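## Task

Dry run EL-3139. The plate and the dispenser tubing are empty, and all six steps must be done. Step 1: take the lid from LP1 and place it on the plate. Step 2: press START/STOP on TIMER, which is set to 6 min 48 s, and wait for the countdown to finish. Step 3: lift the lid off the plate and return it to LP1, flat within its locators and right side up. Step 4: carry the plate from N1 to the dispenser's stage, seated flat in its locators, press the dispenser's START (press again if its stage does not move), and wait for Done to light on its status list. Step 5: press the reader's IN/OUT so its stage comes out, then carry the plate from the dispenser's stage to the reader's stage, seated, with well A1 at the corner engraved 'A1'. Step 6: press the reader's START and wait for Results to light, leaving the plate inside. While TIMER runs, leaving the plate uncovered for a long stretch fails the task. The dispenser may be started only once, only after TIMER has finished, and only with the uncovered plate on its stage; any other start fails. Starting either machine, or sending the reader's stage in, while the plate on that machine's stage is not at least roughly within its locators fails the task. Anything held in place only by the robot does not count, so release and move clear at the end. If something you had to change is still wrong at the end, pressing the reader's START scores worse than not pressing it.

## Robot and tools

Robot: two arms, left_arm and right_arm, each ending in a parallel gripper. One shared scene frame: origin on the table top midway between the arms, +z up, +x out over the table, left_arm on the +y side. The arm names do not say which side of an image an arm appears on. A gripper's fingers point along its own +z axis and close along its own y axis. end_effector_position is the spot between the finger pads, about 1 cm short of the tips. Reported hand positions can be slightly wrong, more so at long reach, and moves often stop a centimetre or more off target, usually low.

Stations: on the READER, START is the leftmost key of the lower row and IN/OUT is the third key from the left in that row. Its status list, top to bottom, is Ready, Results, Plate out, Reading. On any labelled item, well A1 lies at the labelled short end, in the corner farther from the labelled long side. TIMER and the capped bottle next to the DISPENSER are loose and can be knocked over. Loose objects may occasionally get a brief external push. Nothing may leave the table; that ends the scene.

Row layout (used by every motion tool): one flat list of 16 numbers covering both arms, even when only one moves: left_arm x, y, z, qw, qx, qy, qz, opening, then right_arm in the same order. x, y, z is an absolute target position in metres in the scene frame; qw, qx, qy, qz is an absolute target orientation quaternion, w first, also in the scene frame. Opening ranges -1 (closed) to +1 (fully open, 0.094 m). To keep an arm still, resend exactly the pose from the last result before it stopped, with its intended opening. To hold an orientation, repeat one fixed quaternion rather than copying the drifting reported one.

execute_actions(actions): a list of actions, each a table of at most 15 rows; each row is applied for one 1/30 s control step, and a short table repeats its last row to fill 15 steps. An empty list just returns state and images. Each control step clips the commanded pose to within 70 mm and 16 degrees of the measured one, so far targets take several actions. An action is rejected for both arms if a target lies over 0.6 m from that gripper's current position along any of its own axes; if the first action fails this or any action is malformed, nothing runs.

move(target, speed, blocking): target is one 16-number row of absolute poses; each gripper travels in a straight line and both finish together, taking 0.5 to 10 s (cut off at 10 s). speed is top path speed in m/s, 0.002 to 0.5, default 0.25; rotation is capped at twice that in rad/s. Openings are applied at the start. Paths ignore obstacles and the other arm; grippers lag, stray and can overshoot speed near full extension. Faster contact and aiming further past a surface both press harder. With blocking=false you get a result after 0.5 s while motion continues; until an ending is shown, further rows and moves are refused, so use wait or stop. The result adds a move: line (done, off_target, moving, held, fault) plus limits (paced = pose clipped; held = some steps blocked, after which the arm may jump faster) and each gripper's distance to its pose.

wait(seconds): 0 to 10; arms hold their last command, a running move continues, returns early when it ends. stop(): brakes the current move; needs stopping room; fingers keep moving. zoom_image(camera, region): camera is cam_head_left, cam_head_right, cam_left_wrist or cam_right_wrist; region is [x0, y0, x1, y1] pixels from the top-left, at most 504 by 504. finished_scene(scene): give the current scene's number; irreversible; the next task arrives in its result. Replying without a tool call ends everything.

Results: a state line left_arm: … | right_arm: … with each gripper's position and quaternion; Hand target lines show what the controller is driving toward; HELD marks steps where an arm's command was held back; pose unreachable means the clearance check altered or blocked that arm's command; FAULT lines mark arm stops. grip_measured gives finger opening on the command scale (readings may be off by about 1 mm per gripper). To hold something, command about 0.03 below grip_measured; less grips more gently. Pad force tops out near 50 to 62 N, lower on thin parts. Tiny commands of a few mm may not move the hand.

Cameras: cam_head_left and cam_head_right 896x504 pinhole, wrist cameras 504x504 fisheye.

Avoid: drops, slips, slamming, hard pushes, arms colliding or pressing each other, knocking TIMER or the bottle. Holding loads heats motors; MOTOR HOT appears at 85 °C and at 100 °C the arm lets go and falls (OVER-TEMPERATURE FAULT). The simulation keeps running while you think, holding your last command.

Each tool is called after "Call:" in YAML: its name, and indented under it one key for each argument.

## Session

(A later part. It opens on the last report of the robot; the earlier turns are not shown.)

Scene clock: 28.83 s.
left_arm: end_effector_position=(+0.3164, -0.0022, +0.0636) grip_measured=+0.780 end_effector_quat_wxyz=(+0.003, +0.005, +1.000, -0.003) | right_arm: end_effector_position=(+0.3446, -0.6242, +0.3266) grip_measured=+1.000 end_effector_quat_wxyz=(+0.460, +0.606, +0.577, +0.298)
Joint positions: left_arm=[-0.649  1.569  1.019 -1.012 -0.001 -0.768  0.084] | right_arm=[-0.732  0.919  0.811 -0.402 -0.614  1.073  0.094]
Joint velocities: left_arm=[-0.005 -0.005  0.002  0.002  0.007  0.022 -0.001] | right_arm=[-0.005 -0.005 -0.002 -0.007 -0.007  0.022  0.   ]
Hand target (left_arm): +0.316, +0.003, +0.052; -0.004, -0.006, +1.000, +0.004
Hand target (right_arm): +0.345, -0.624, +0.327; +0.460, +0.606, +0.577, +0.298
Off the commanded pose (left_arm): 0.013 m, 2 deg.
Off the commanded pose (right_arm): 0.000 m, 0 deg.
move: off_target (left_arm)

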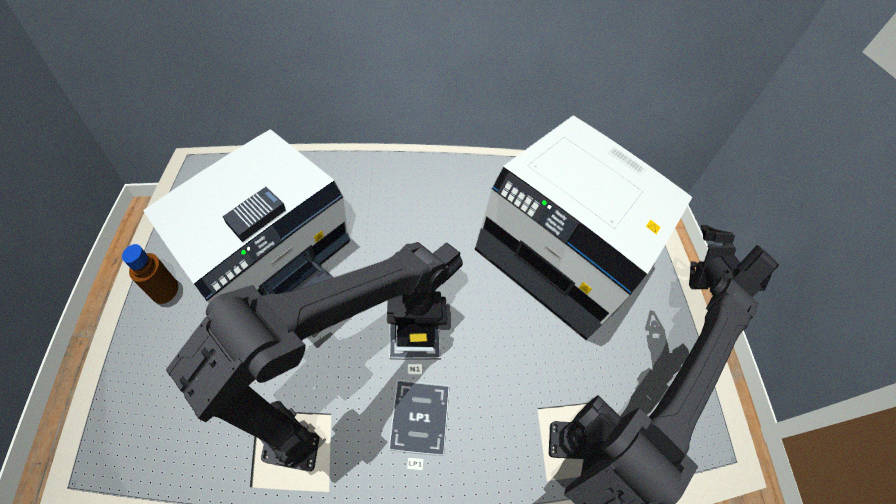

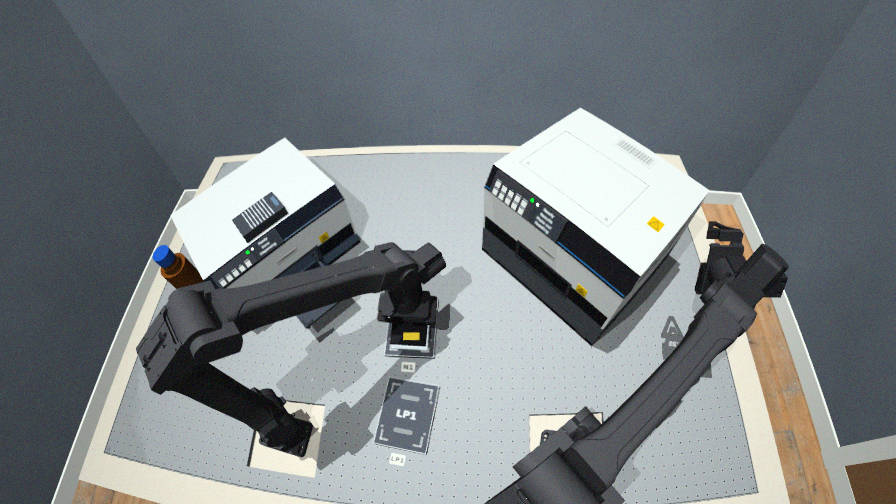

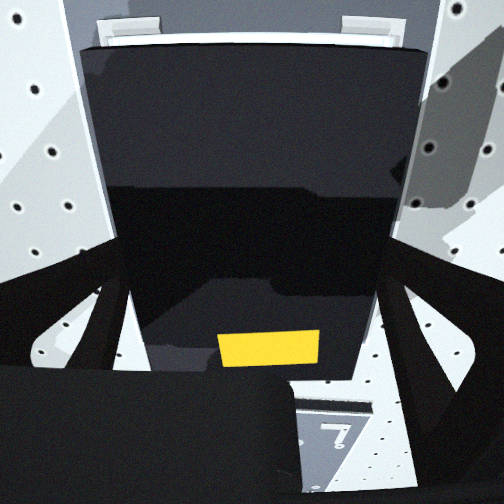

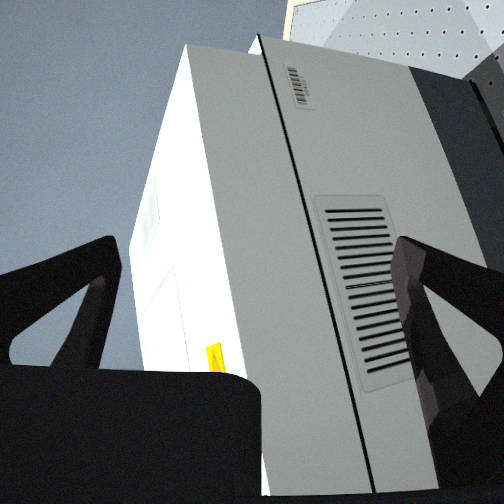

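Call:
move:
  target: [0.317,0.004,0.042,-0.004,-0.004,1,0.004,0.755, 0.3446,-0.6242,0.3266,0.460,0.606,0.577,0.298,1]
  speed: 0.04

Scene clock: 30.80 s.
left_arm: end_effector_position=(+0.3171, -0.0022, +0.0532) grip_measured=+0.780 end_effector_quat_wxyz=(+0.003, +0.004, +1.000, -0.003) | right_arm: end_effector_position=(+0.3446, -0.6242, +0.3266) grip_measured=+1.000 end_effector_quat_wxyz=(+0.460, +0.606, +0.577, +0.298)
Joint positions: left_arm=[-0.648  1.587  1.007 -0.984 -0.001 -0.77   0.084] | right_arm=[-0.732  0.919  0.811 -0.402 -0.614  1.073  0.094]
Joint velocities: left_arm=[ 0.015 -0.005 -0.002 -0.012 -0.022 -0.022 -0.   ] | right_arm=[ 0.005  0.015 -0.012 -0.002  0.022 -0.051  0.   ]
Hand target (left_arm): +0.317, +0.004, +0.042; -0.004, -0.004, +1.000, +0.004
Hand target (right_arm): +0.345, -0.624, +0.327; +0.460, +0.606, +0.577, +0.298
Off the commanded pose (left_arm): 0.013 m, 1 deg.
Off the commanded pose (right_arm): 0.000 m, 0 deg.
move: off_target (left_arm)

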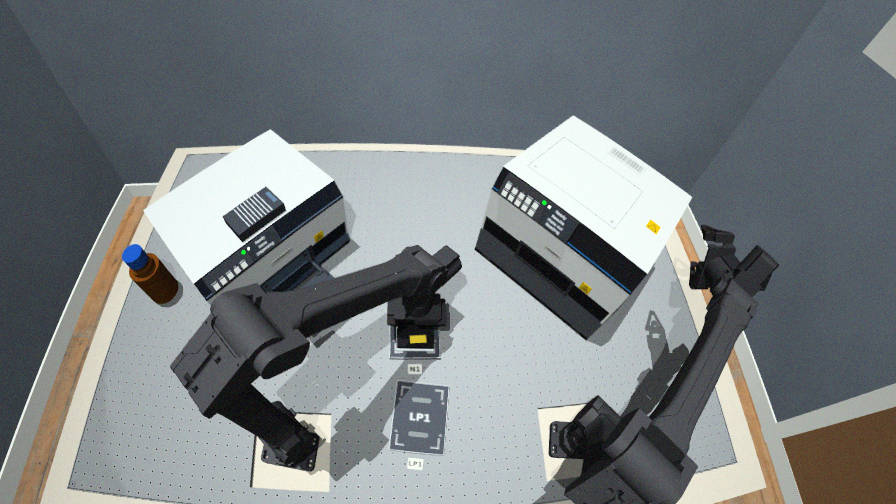

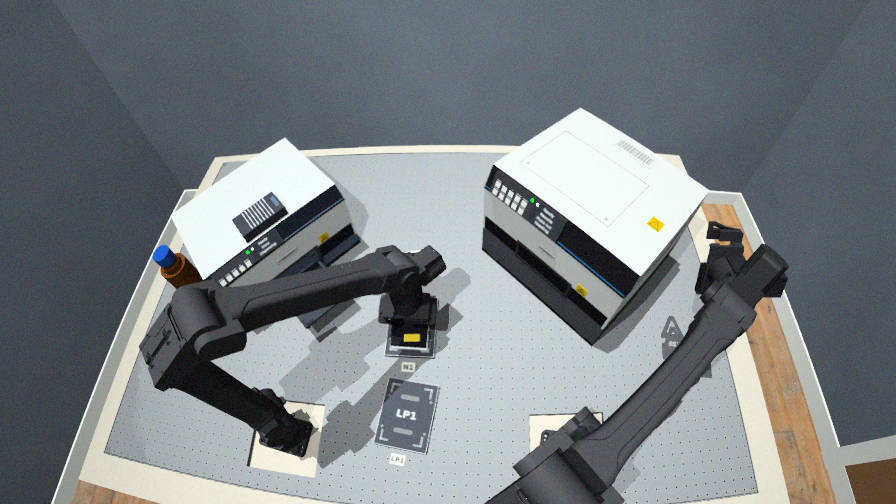

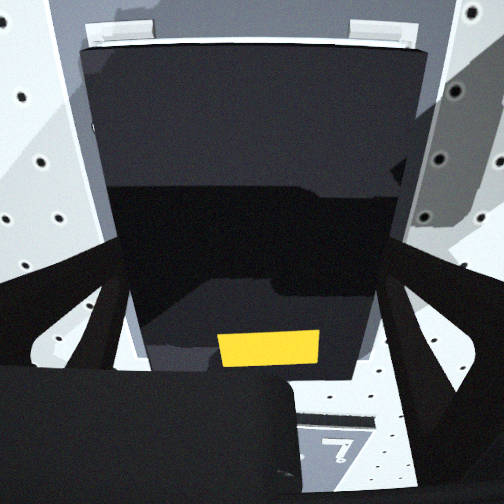

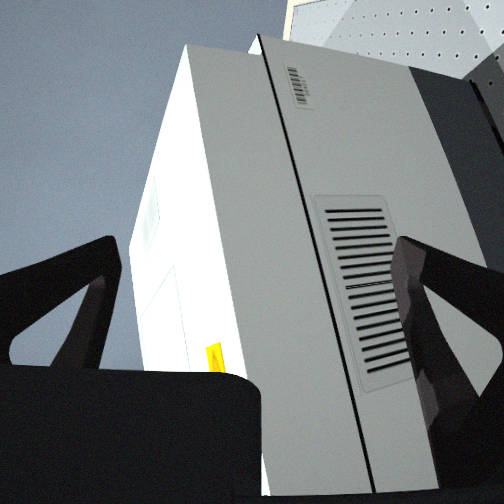

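Call:
move:
  target: [0.3165,0.005,0.033,-0.004,-0.004,1,0.004,0.755, 0.3446,-0.6242,0.3266,0.460,0.606,0.577,0.298,1]
  speed: 0.03

Scene clock: 32.93 s.
left_arm: end_effector_position=(+0.3187, -0.0038, +0.0515) grip_measured=+0.780 end_effector_quat_wxyz=(+0.008, +0.004, +1.000, -0.007) | right_arm: end_effector_position=(+0.3446, -0.6242, +0.3266) grip_measured=+1.000 end_effector_quat_wxyz=(+0.460, +0.606, +0.577, +0.298)
Joint positions: left_arm=[-0.648  1.587  1.002 -0.965 -0.001 -0.77   0.084] | right_arm=[-0.732  0.919  0.811 -0.402 -0.614  1.073  0.094]
Joint velocities: left_arm=[ 0.005 -0.005 -0.002  0.007 -0.051  0.051  0.001] | right_arm=[-0.015 -0.005  0.007 -0.007 -0.022  0.037  0.   ]
Hand target (left_arm): +0.316, +0.005, +0.034; -0.004, -0.004, +1.000, +0.004
Hand target (right_arm): +0.345, -0.624, +0.327; +0.460, +0.606, +0.577, +0.298
Off the commanded pose (left_arm): 0.021 m, 2 deg.
Off the commanded pose (right_arm): 0.000 m, 0 deg.
move: off_target (left_arm)

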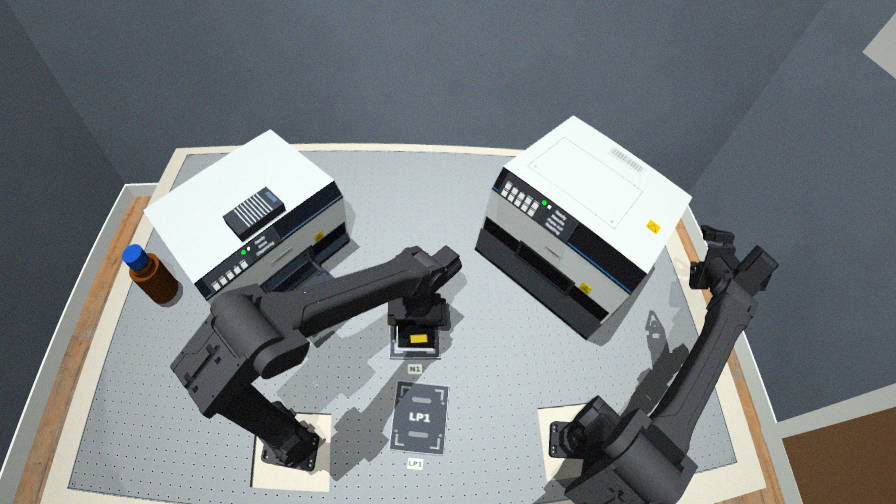

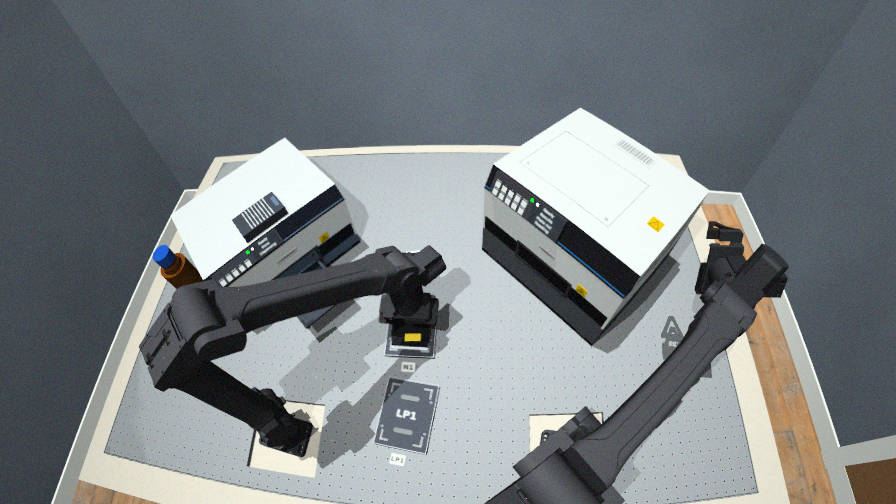

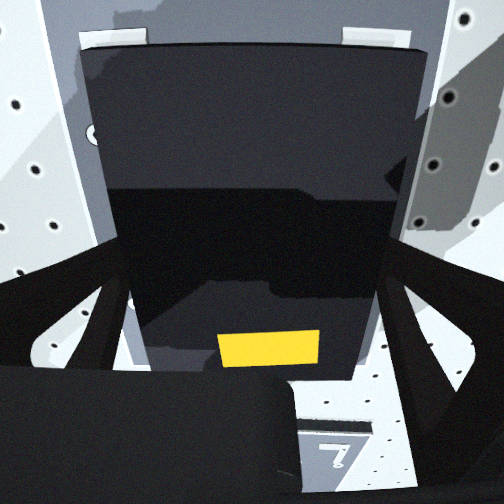

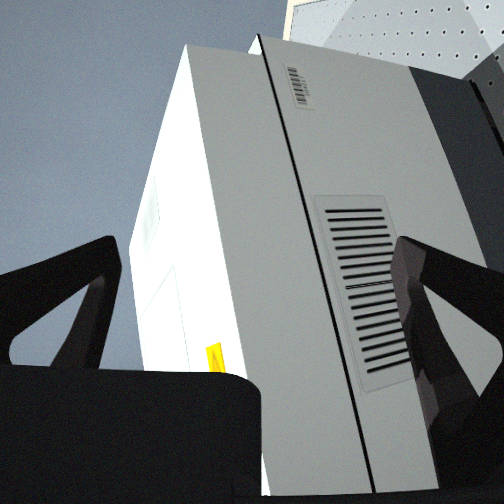

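Call:
execute_actions:
  actions:
    - [[0.3145,0.007,0.040,-0.009,-0.004,1,0.009,0.755, 0.3446,-0.6242,0.3266,0.460,0.606,0.577,0.298,1]]

Scene clock: 35.97 s.
left_arm: end_effector_position=(+0.3181, -0.0027, +0.0515) grip_measured=+0.780 end_effector_quat_wxyz=(+0.006, +0.004, +1.000, -0.005) | right_arm: end_effector_position=(+0.3446, -0.6242, +0.3266) grip_measured=+1.000 end_effector_quat_wxyz=(+0.460, +0.606, +0.577, +0.298)
Joint positions: left_arm=[-0.647  1.587  1.002 -0.97  -0.001 -0.77   0.084] | right_arm=[-0.732  0.919  0.811 -0.402 -0.614  1.073  0.094]
Joint velocities: left_arm=[-0.024 -0.005  0.007  0.002 -0.051  0.007 -0.001] | right_arm=[-0.005 -0.015  0.007  0.007 -0.022 -0.066  0.   ]
Hand target (left_arm): +0.315, +0.007, +0.040; -0.009, -0.004, +1.000, +0.009
Hand target (right_arm): +0.345, -0.624, +0.327; +0.460, +0.606, +0.577, +0.298
Off the commanded pose (left_arm): 0.015 m, 3 deg.
Off the commanded pose (right_arm): 0.000 m, 0 deg.
Step readings (end_effector_position):
0: left_arm (+0.3187, -0.0038, +0.0515) | right_arm (+0.3446, -0.6242, +0.3266)
1: left_arm (+0.3185, -0.0036, +0.0515) | right_arm (+0.3446, -0.6242, +0.3266)
2: left_arm (+0.3184, -0.0035, +0.0515) | right_arm (+0.3446, -0.6242, +0.3266)
4: left_arm (+0.3181, -0.0032, +0.0515) | right_arm (+0.3446, -0.6242, +0.3266)
8: left_arm (+0.3180, -0.0028, +0.0515) | right_arm (+0.3446, -0.6242, +0.3266)
15: end_effector_position above

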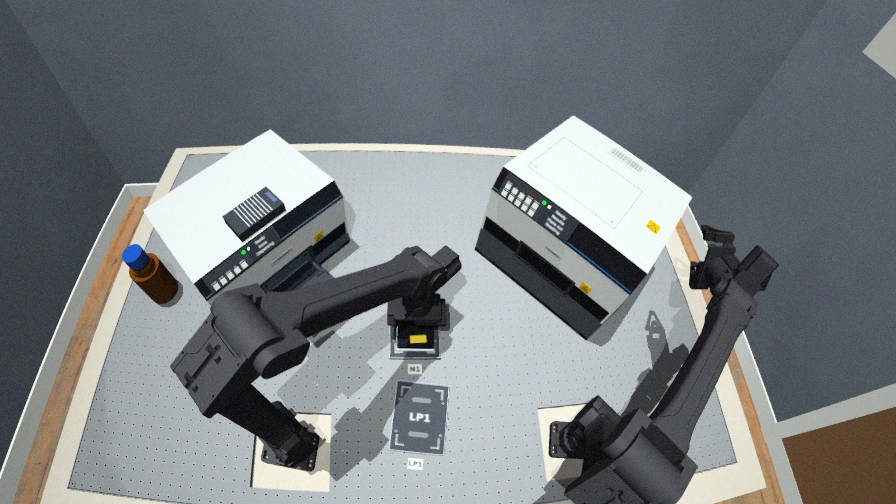

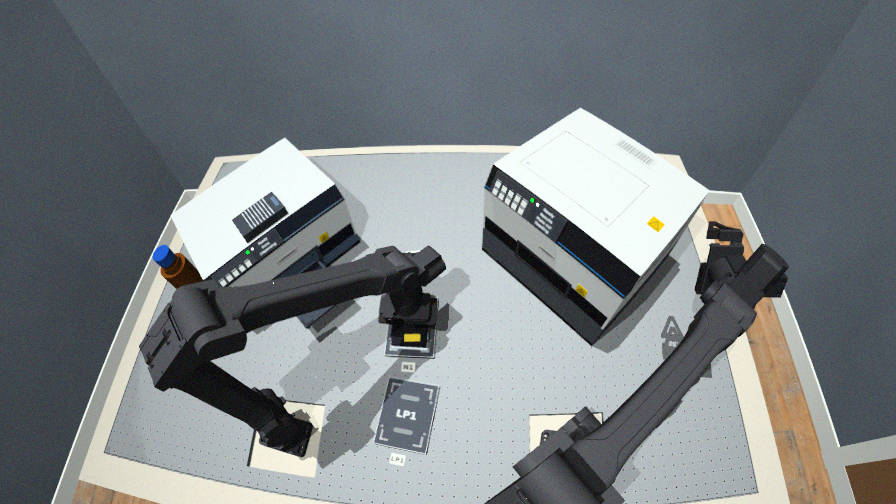

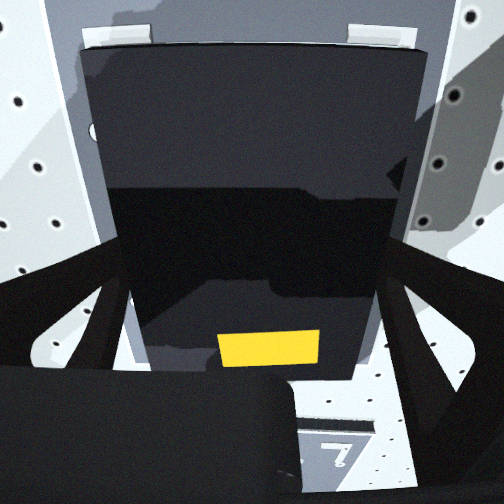

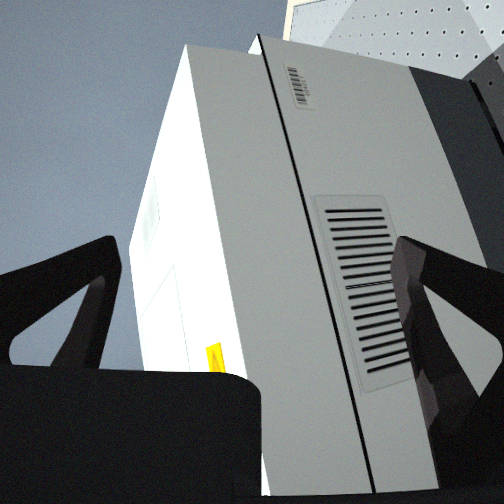

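Call:
execute_actions:
  actions:
    - [[0.3132,0.0082,0.040,-0.0115,-0.004,1,0.0115,0.755, 0.3446,-0.6242,0.3266,0.460,0.606,0.577,0.298,1]]

Call:
zoom_image:
  camera: "cam_head_left"
  region: [375, 310, 455, 370]

Scene clock: 37.87 s.
left_arm: end_effector_position=(+0.3168, -0.0014, +0.0514) grip_measured=+0.780 end_effector_quat_wxyz=(+0.003, +0.004, +1.000, -0.003) | right_arm: end_effector_position=(+0.3446, -0.6242, +0.3266) grip_measured=+1.000 end_effector_quat_wxyz=(+0.460, +0.606, +0.577, +0.298)
Joint positions: left_arm=[-0.647  1.587  1.002 -0.978 -0.001 -0.77   0.084] | right_arm=[-0.732  0.919  0.811 -0.402 -0.614  1.073  0.094]
Joint velocities: left_arm=[-0.005 -0.015  0.002 -0.002  0.022 -0.007 -0.002] | right_arm=[-0.015  0.005 -0.007 -0.002 -0.022 -0.066  0.   ]
Hand target (left_arm): +0.313, +0.008, +0.040; -0.011, -0.004, +1.000, +0.012
Hand target (right_arm): +0.345, -0.624, +0.327; +0.460, +0.606, +0.577, +0.298
Off the commanded pose (left_arm): 0.015 m, 3 deg.
Off the commanded pose (right_arm): 0.000 m, 0 deg.
Step readings (end_effector_position):
0: left_arm (+0.3181, -0.0027, +0.0515) | right_arm (+0.3446, -0.6242, +0.3266)
1: left_arm (+0.3178, -0.0025, +0.0515) | right_arm (+0.3446, -0.6242, +0.3266)
2: left_arm (+0.3174, -0.0021, +0.0515) | right_arm (+0.3446, -0.6242, +0.3266)
4: left_arm (+0.3170, -0.0016, +0.0514) | right_arm (+0.3446, -0.6242, +0.3266)
8: left_arm (+0.3168, -0.0014, +0.0514) | right_arm (+0.3446, -0.6242, +0.3266)
15: end_effector_position above

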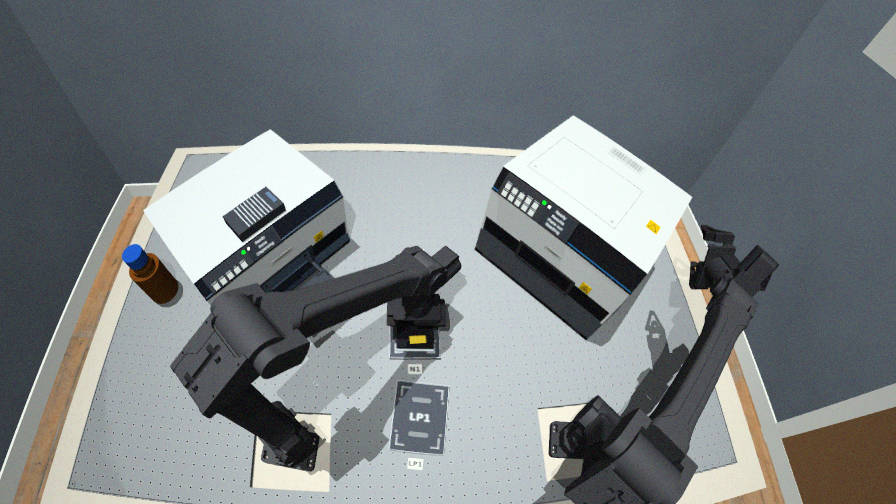

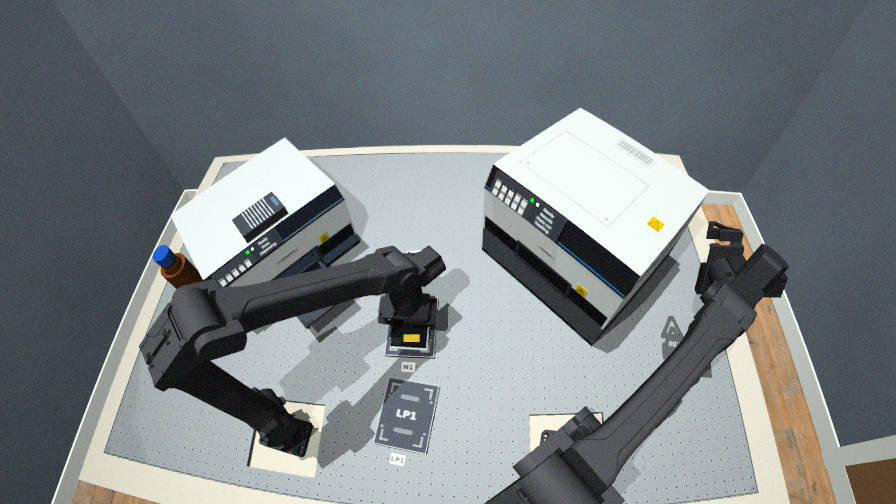

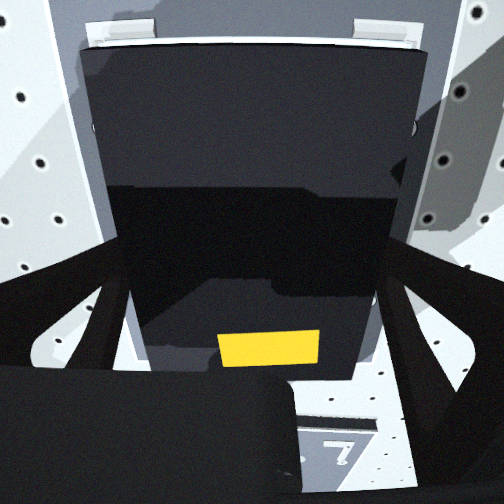

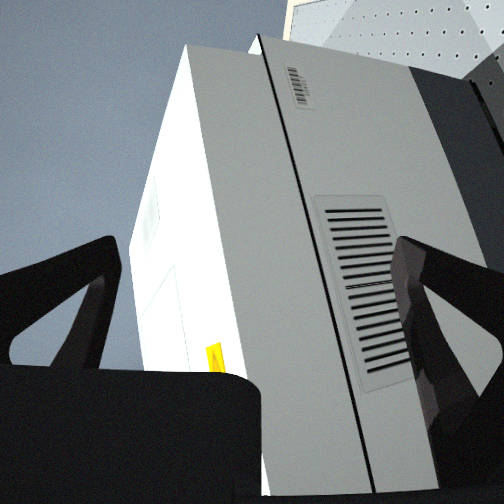

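Region (375, 310, 455, 370) of cam_head_left's 896x504 image, scaled by 6.300, with more detail than that image has; it fills the top 378 rows of this view, and the rest is white.

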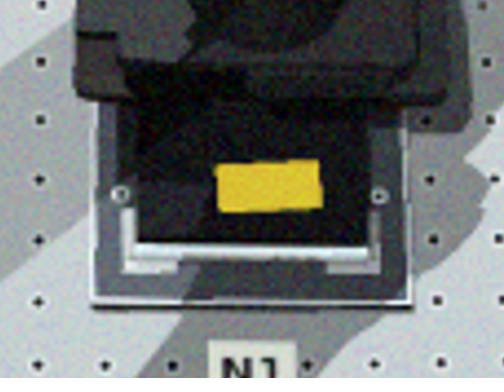

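Call:
execute_actions:
  actions:
    - [[0.3145,0.007,0.037,-0.0115,-0.004,1,0.0115,0.755, 0.3446,-0.6242,0.3266,0.460,0.606,0.577,0.298,1],[0.3145,0.007,0.036,-0.0115,-0.004,1,0.0115,0.755, 0.3446,-0.6242,0.3266,0.460,0.606,0.577,0.298,1],[0.3145,0.007,0.035,-0.0115,-0.004,1,0.0115,0.755, 0.3446,-0.6242,0.3266,0.460,0.606,0.577,0.298,1],[0.3145,0.007,0.034,-0.0115,-0.004,1,0.0115,0.755, 0.3446,-0.6242,0.3266,0.460,0.606,0.577,0.298,1],[0.3145,0.007,0.033,-0.0115,-0.004,1,0.0115,0.755, 0.3446,-0.6242,0.3266,0.460,0.606,0.577,0.298,1]]

Scene clock: 41.83 s.
left_arm: end_effector_position=(+0.3160, -0.0007, +0.0465) grip_measured=+0.780 end_effector_quat_wxyz=(-0.001, +0.004, +1.000, +0.002) | right_arm: end_effector_position=(+0.3446, -0.6242, +0.3266) grip_measured=+1.000 end_effector_quat_wxyz=(+0.460, +0.606, +0.577, +0.298)
Joint positions: left_arm=[-0.647  1.6    1.002 -0.978 -0.001 -0.77   0.084] | right_arm=[-0.732  0.919  0.811 -0.402 -0.614  1.073  0.094]
Joint velocities: left_arm=[ 0.015 -0.024 -0.002  0.017 -0.037  0.022  0.001] | right_arm=[-0.005 -0.005  0.002 -0.007 -0.037  0.022  0.   ]
Hand target (left_arm): +0.314, +0.007, +0.033; -0.011, -0.004, +1.000, +0.012
Hand target (right_arm): +0.345, -0.624, +0.327; +0.460, +0.606, +0.577, +0.298
Off the commanded pose (left_arm): 0.016 m, 2 deg.
Off the commanded pose (right_arm): 0.000 m, 0 deg.
Step readings (end_effector_position):
0: left_arm (+0.3168, -0.0014, +0.0514) | right_arm (+0.3446, -0.6242, +0.3266)
1: left_arm (+0.3167, -0.0014, +0.0511) | right_arm (+0.3446, -0.6242, +0.3266)
2: left_arm (+0.3167, -0.0013, +0.0508) | right_arm (+0.3446, -0.6242, +0.3266)
4: left_arm (+0.3165, -0.0011, +0.0495) | right_arm (+0.3446, -0.6242, +0.3266)
8: left_arm (+0.3160, -0.0007, +0.0465) | right_arm (+0.3446, -0.6242, +0.3266)
15: end_effector_position above

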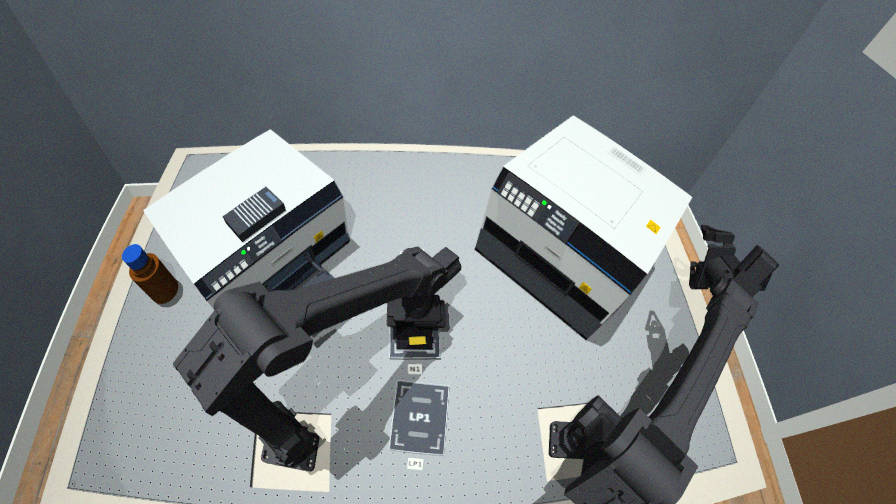

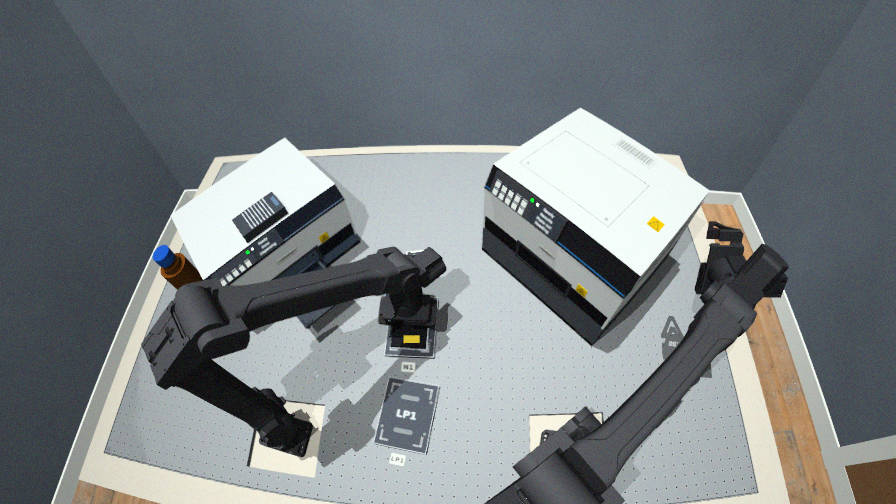

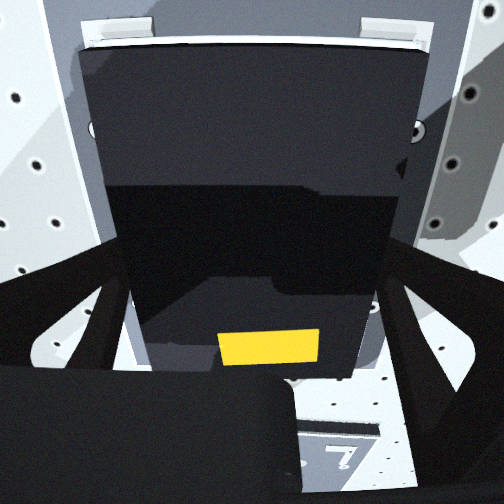

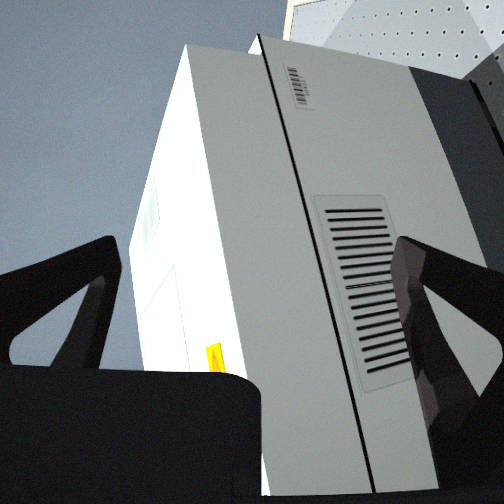

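Call:
execute_actions:
  actions:
    - [[0.316,-0.0007,0.0465,-0.001,0.004,1,0.002,1, 0.3446,-0.6242,0.3266,0.460,0.606,0.577,0.298,1]]

Call:
move:
  target: [0.323,-0.008,0.097,0.04,0.004,0.998,-0.04,1, 0.3446,-0.6242,0.3266,0.460,0.606,0.577,0.298,1]
  speed: 0.1

Call:
move:
  target: [0.485,-0.02,0.13,0,0,1,0,-1, 0.3446,-0.6242,0.3266,0.460,0.606,0.577,0.298,1]

Scene clock: 45.50 s.
left_arm: end_effector_position=(+0.3160, -0.0007, +0.0465) grip_measured=+1.000 end_effector_quat_wxyz=(-0.001, +0.004, +1.000, +0.002) | right_arm: end_effector_position=(+0.3446, -0.6242, +0.3266) grip_measured=+1.000 end_effector_quat_wxyz=(+0.460, +0.606, +0.577, +0.298)
Joint positions: left_arm=[-0.647  1.6    1.002 -0.978 -0.001 -0.77   0.094] | right_arm=[-0.732  0.919  0.811 -0.402 -0.614  1.073  0.094]
Joint velocities: left_arm=[-0.005  0.005 -0.017 -0.012 -0.007  0.051  0.   ] | right_arm=[ 0.005 -0.024  0.002  0.007  0.037 -0.007  0.   ]
Hand target (left_arm): +0.316, -0.001, +0.046; -0.001, +0.004, +1.000, +0.002
Hand target (right_arm): +0.345, -0.624, +0.327; +0.460, +0.606, +0.577, +0.298
Off the commanded pose (left_arm): 0.000 m, 0 deg.
Off the commanded pose (right_arm): 0.000 m, 0 deg.
Step readings (end_effector_position):
0: left_arm (+0.3160, -0.0007, +0.0465) | right_arm (+0.3446, -0.6242, +0.3266)
1: left_arm (+0.3160, -0.0007, +0.0465) | right_arm (+0.3446, -0.6242, +0.3266)
2: left_arm (+0.3160, -0.0007, +0.0465) | right_arm (+0.3446, -0.6242, +0.3266)
4: left_arm (+0.3160, -0.0007, +0.0465) | right_arm (+0.3446, -0.6242, +0.3266)
8: left_arm (+0.3160, -0.0007, +0.0465) | right_arm (+0.3446, -0.6242, +0.3266)
15: end_effector_position above

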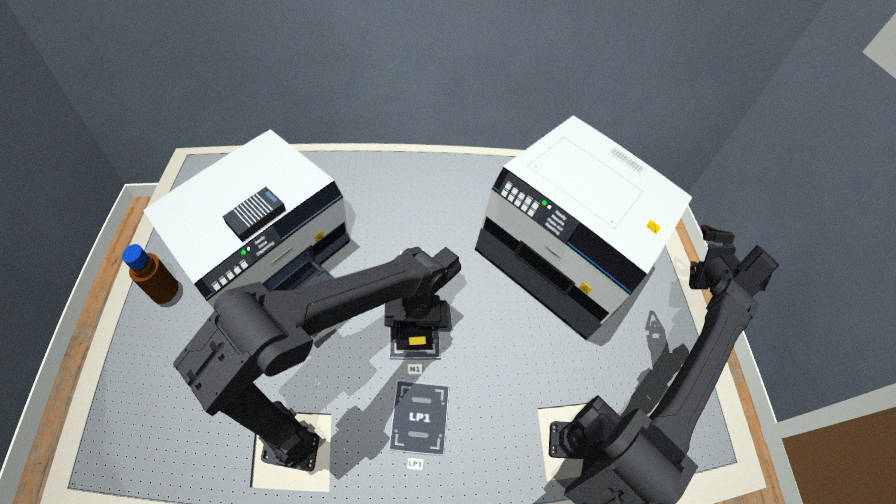

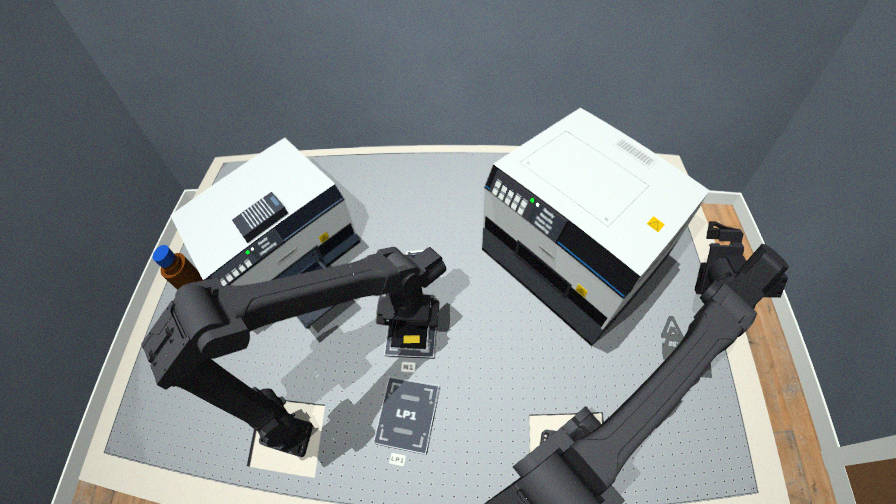

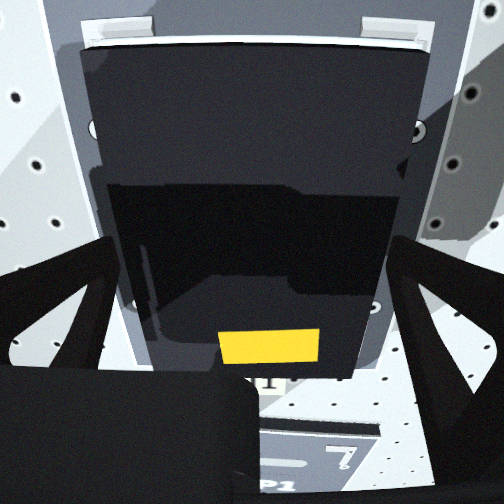

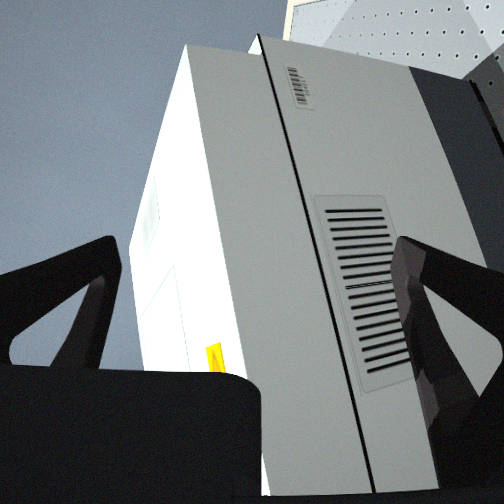

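Scene clock: 46.40 s.
left_arm: end_effector_position=(+0.3206, -0.0052, +0.0918) grip_measured=+1.000 end_effector_quat_wxyz=(+0.039, +0.004, +0.999, -0.037) | right_arm: end_effector_position=(+0.3446, -0.6242, +0.3266) grip_measured=+1.000 end_effector_quat_wxyz=(+0.460, +0.606, +0.577, +0.298)
Joint positions: left_arm=[-0.647  1.485  1.002 -0.98  -0.001 -0.77   0.094] | right_arm=[-0.732  0.919  0.811 -0.402 -0.614  1.073  0.094]
Joint velocities: left_arm=[ 0.015 -0.005 -0.012  0.002  0.066  0.066  0.   ] | right_arm=[-0.015  0.005 -0.017 -0.002  0.066  0.022  0.   ]
Hand target (left_arm): +0.323, -0.008, +0.097; +0.040, +0.005, +0.998, -0.041
Hand target (right_arm): +0.345, -0.624, +0.327; +0.460, +0.606, +0.577, +0.298
Off the commanded pose (left_arm): 0.006 m, 0 deg.
Off the commanded pose (right_arm): 0.000 m, 0 deg.
move: done

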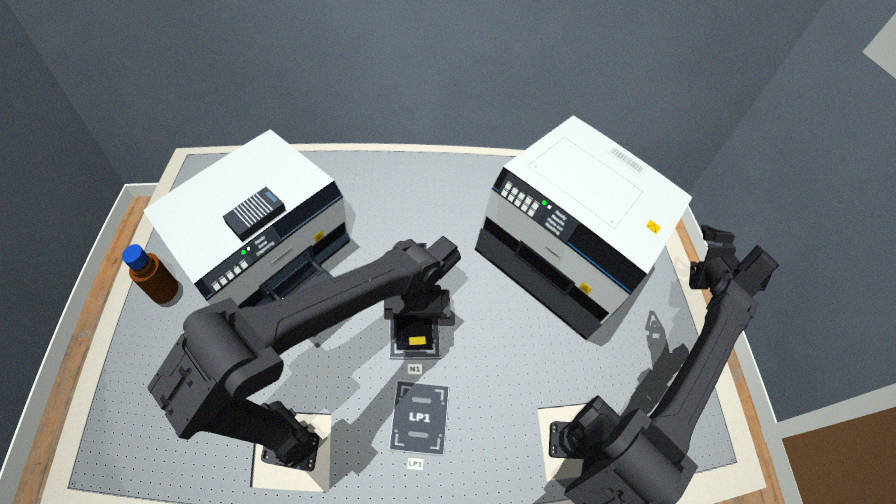

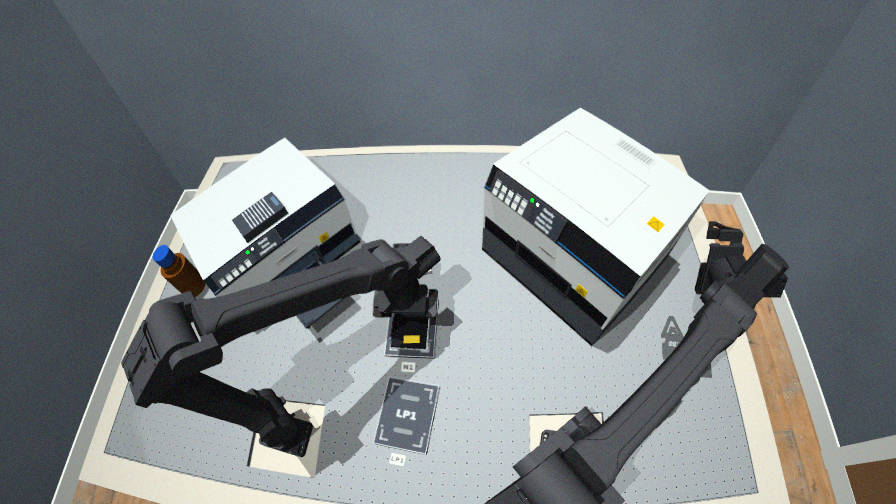

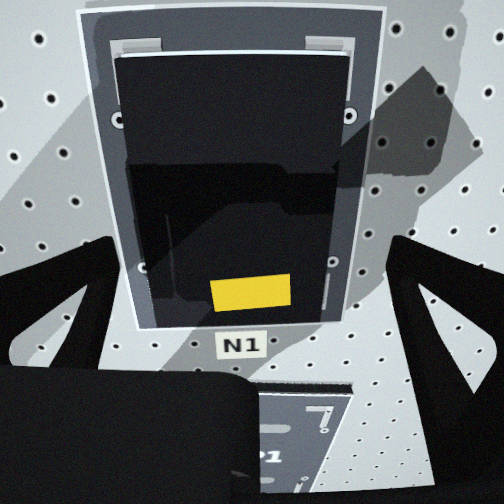

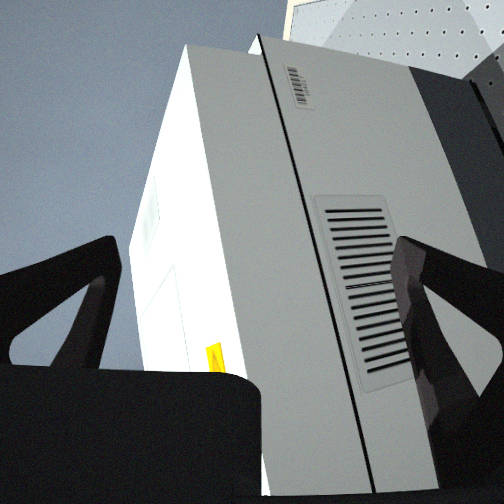

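Scene clock: 47.60 s.
left_arm: end_effector_position=(+0.4710, -0.0121, +0.1222) grip_measured=-0.992 end_effector_quat_wxyz=(-0.007, -0.008, +1.000, +0.005) | right_arm: end_effector_position=(+0.3446, -0.6242, +0.3266) grip_measured=+1.000 end_effector_quat_wxyz=(+0.460, +0.606, +0.577, +0.298)
Joint positions: left_arm=[-0.461  1.823  1.525 -1.289 -0.001 -0.607  0.   ] | right_arm=[-0.732  0.919  0.811 -0.402 -0.614  1.073  0.094]
Joint velocities: left_arm=[-0.024 -0.005  0.012 -0.022  0.007  0.022 -0.   ] | right_arm=[-0.015 -0.005 -0.007 -0.007 -0.007  0.007  0.   ]
Hand target (left_arm): +0.484, -0.020, +0.130; +0.002, -0.001, +1.000, -0.000
Hand target (right_arm): +0.345, -0.624, +0.327; +0.460, +0.606, +0.577, +0.298
Off the commanded pose (left_arm): 0.018 m, 1 deg.
Off the commanded pose (right_arm): 0.000 m, 0 deg.
move: off_target (left_arm)

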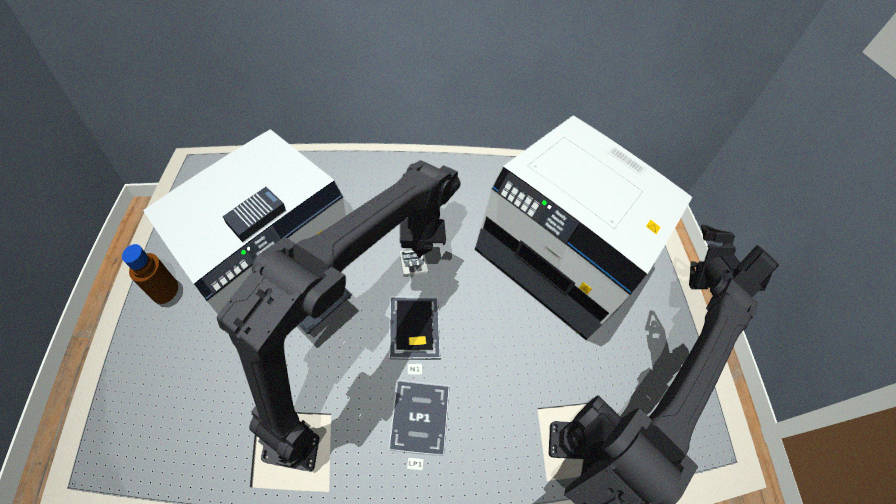

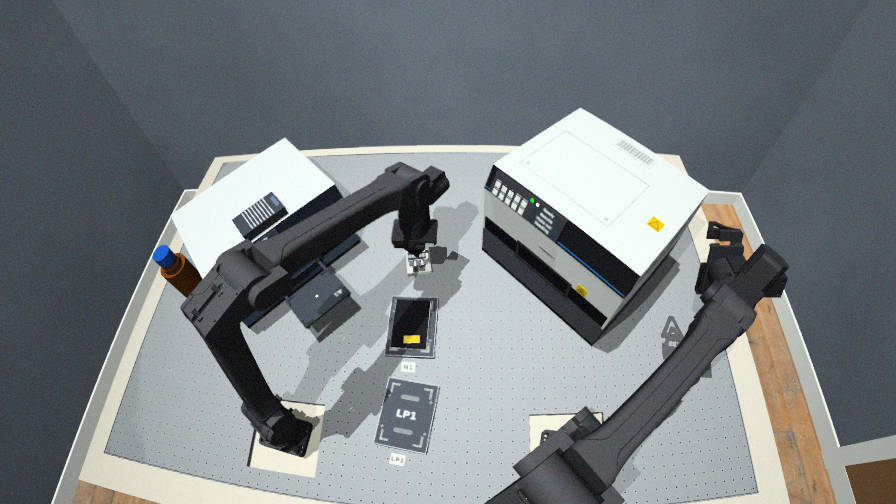

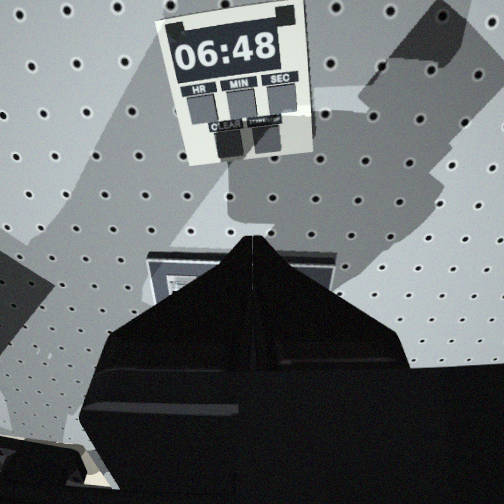

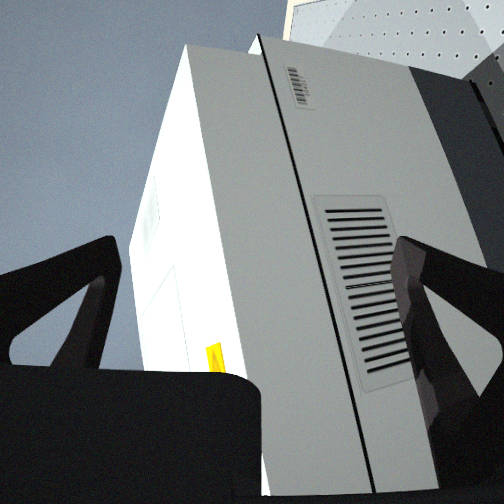

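Call:
move:
  target: [0.474,-0.017,0.056,-0.006,0,1,0.004,-1, 0.3446,-0.6242,0.3266,0.460,0.606,0.577,0.298,1]
  speed: 0.12

Scene clock: 50.47 s.
left_arm: end_effector_position=(+0.4776, -0.0166, +0.0677) grip_measured=-0.992 end_effector_quat_wxyz=(+0.000, -0.007, +1.000, +0.000) | right_arm: end_effector_position=(+0.3446, -0.6242, +0.3266) grip_measured=+1.000 end_effector_quat_wxyz=(+0.460, +0.606, +0.577, +0.298)
Joint positions: left_arm=[-0.461  1.883  1.461 -1.149 -0.001 -0.605  0.   ] | right_arm=[-0.732  0.919  0.811 -0.402 -0.614  1.073  0.094]
Joint velocities: left_arm=[ 0.005 -0.005 -0.002 -0.002 -0.022  0.022  0.   ] | right_arm=[-0.015  0.005  0.002  0.007  0.007  0.022  0.   ]
Hand target (left_arm): +0.474, -0.017, +0.056; -0.006, -0.000, +1.000, +0.004
Hand target (right_arm): +0.345, -0.624, +0.327; +0.460, +0.606, +0.577, +0.298
Off the commanded pose (left_arm): 0.012 m, 1 deg.
Off the commanded pose (right_arm): 0.000 m, 0 deg.
move: off_target (left_arm)

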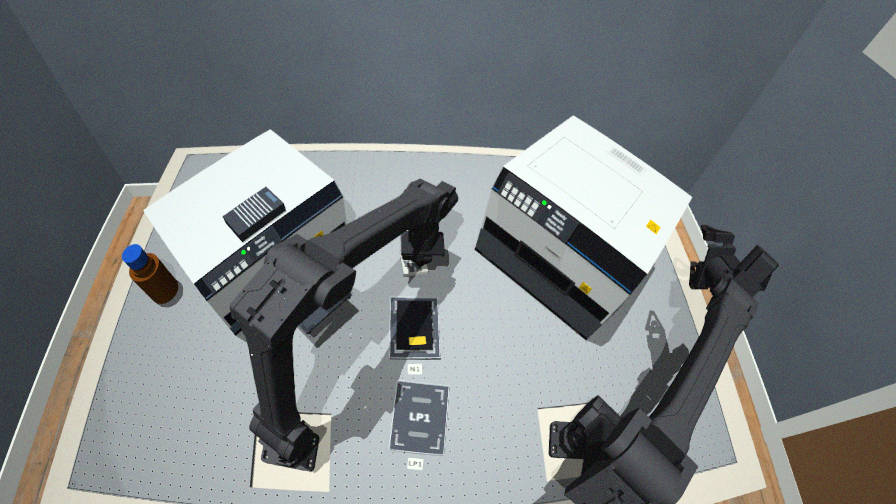

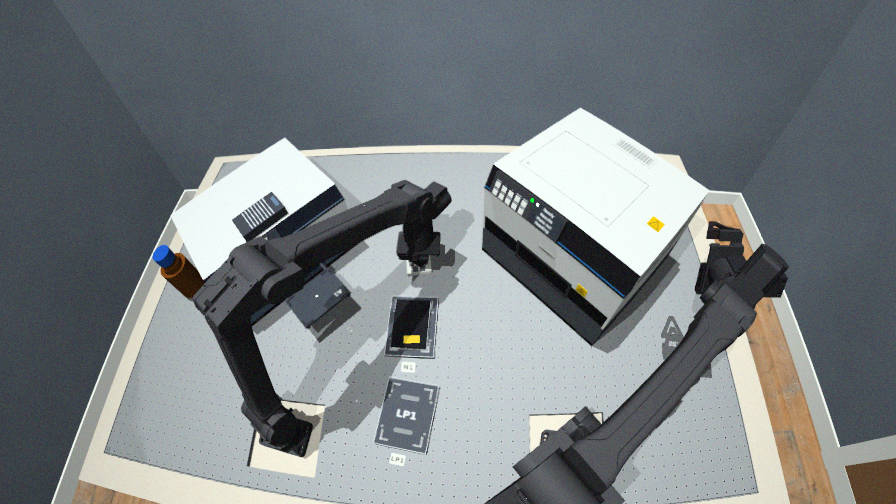

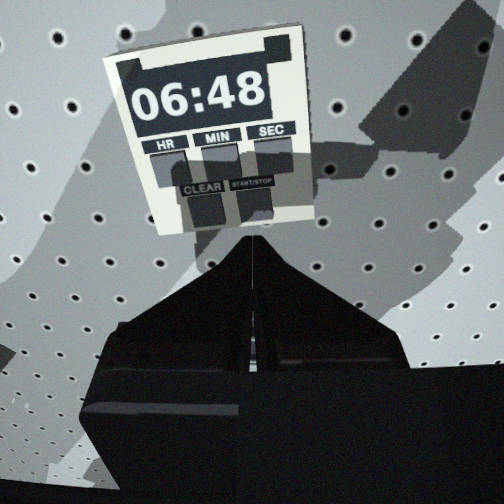

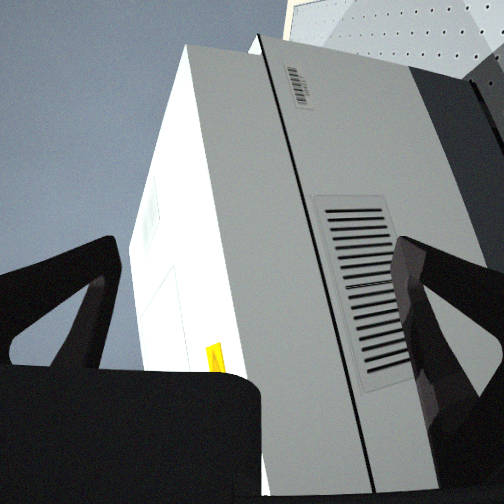

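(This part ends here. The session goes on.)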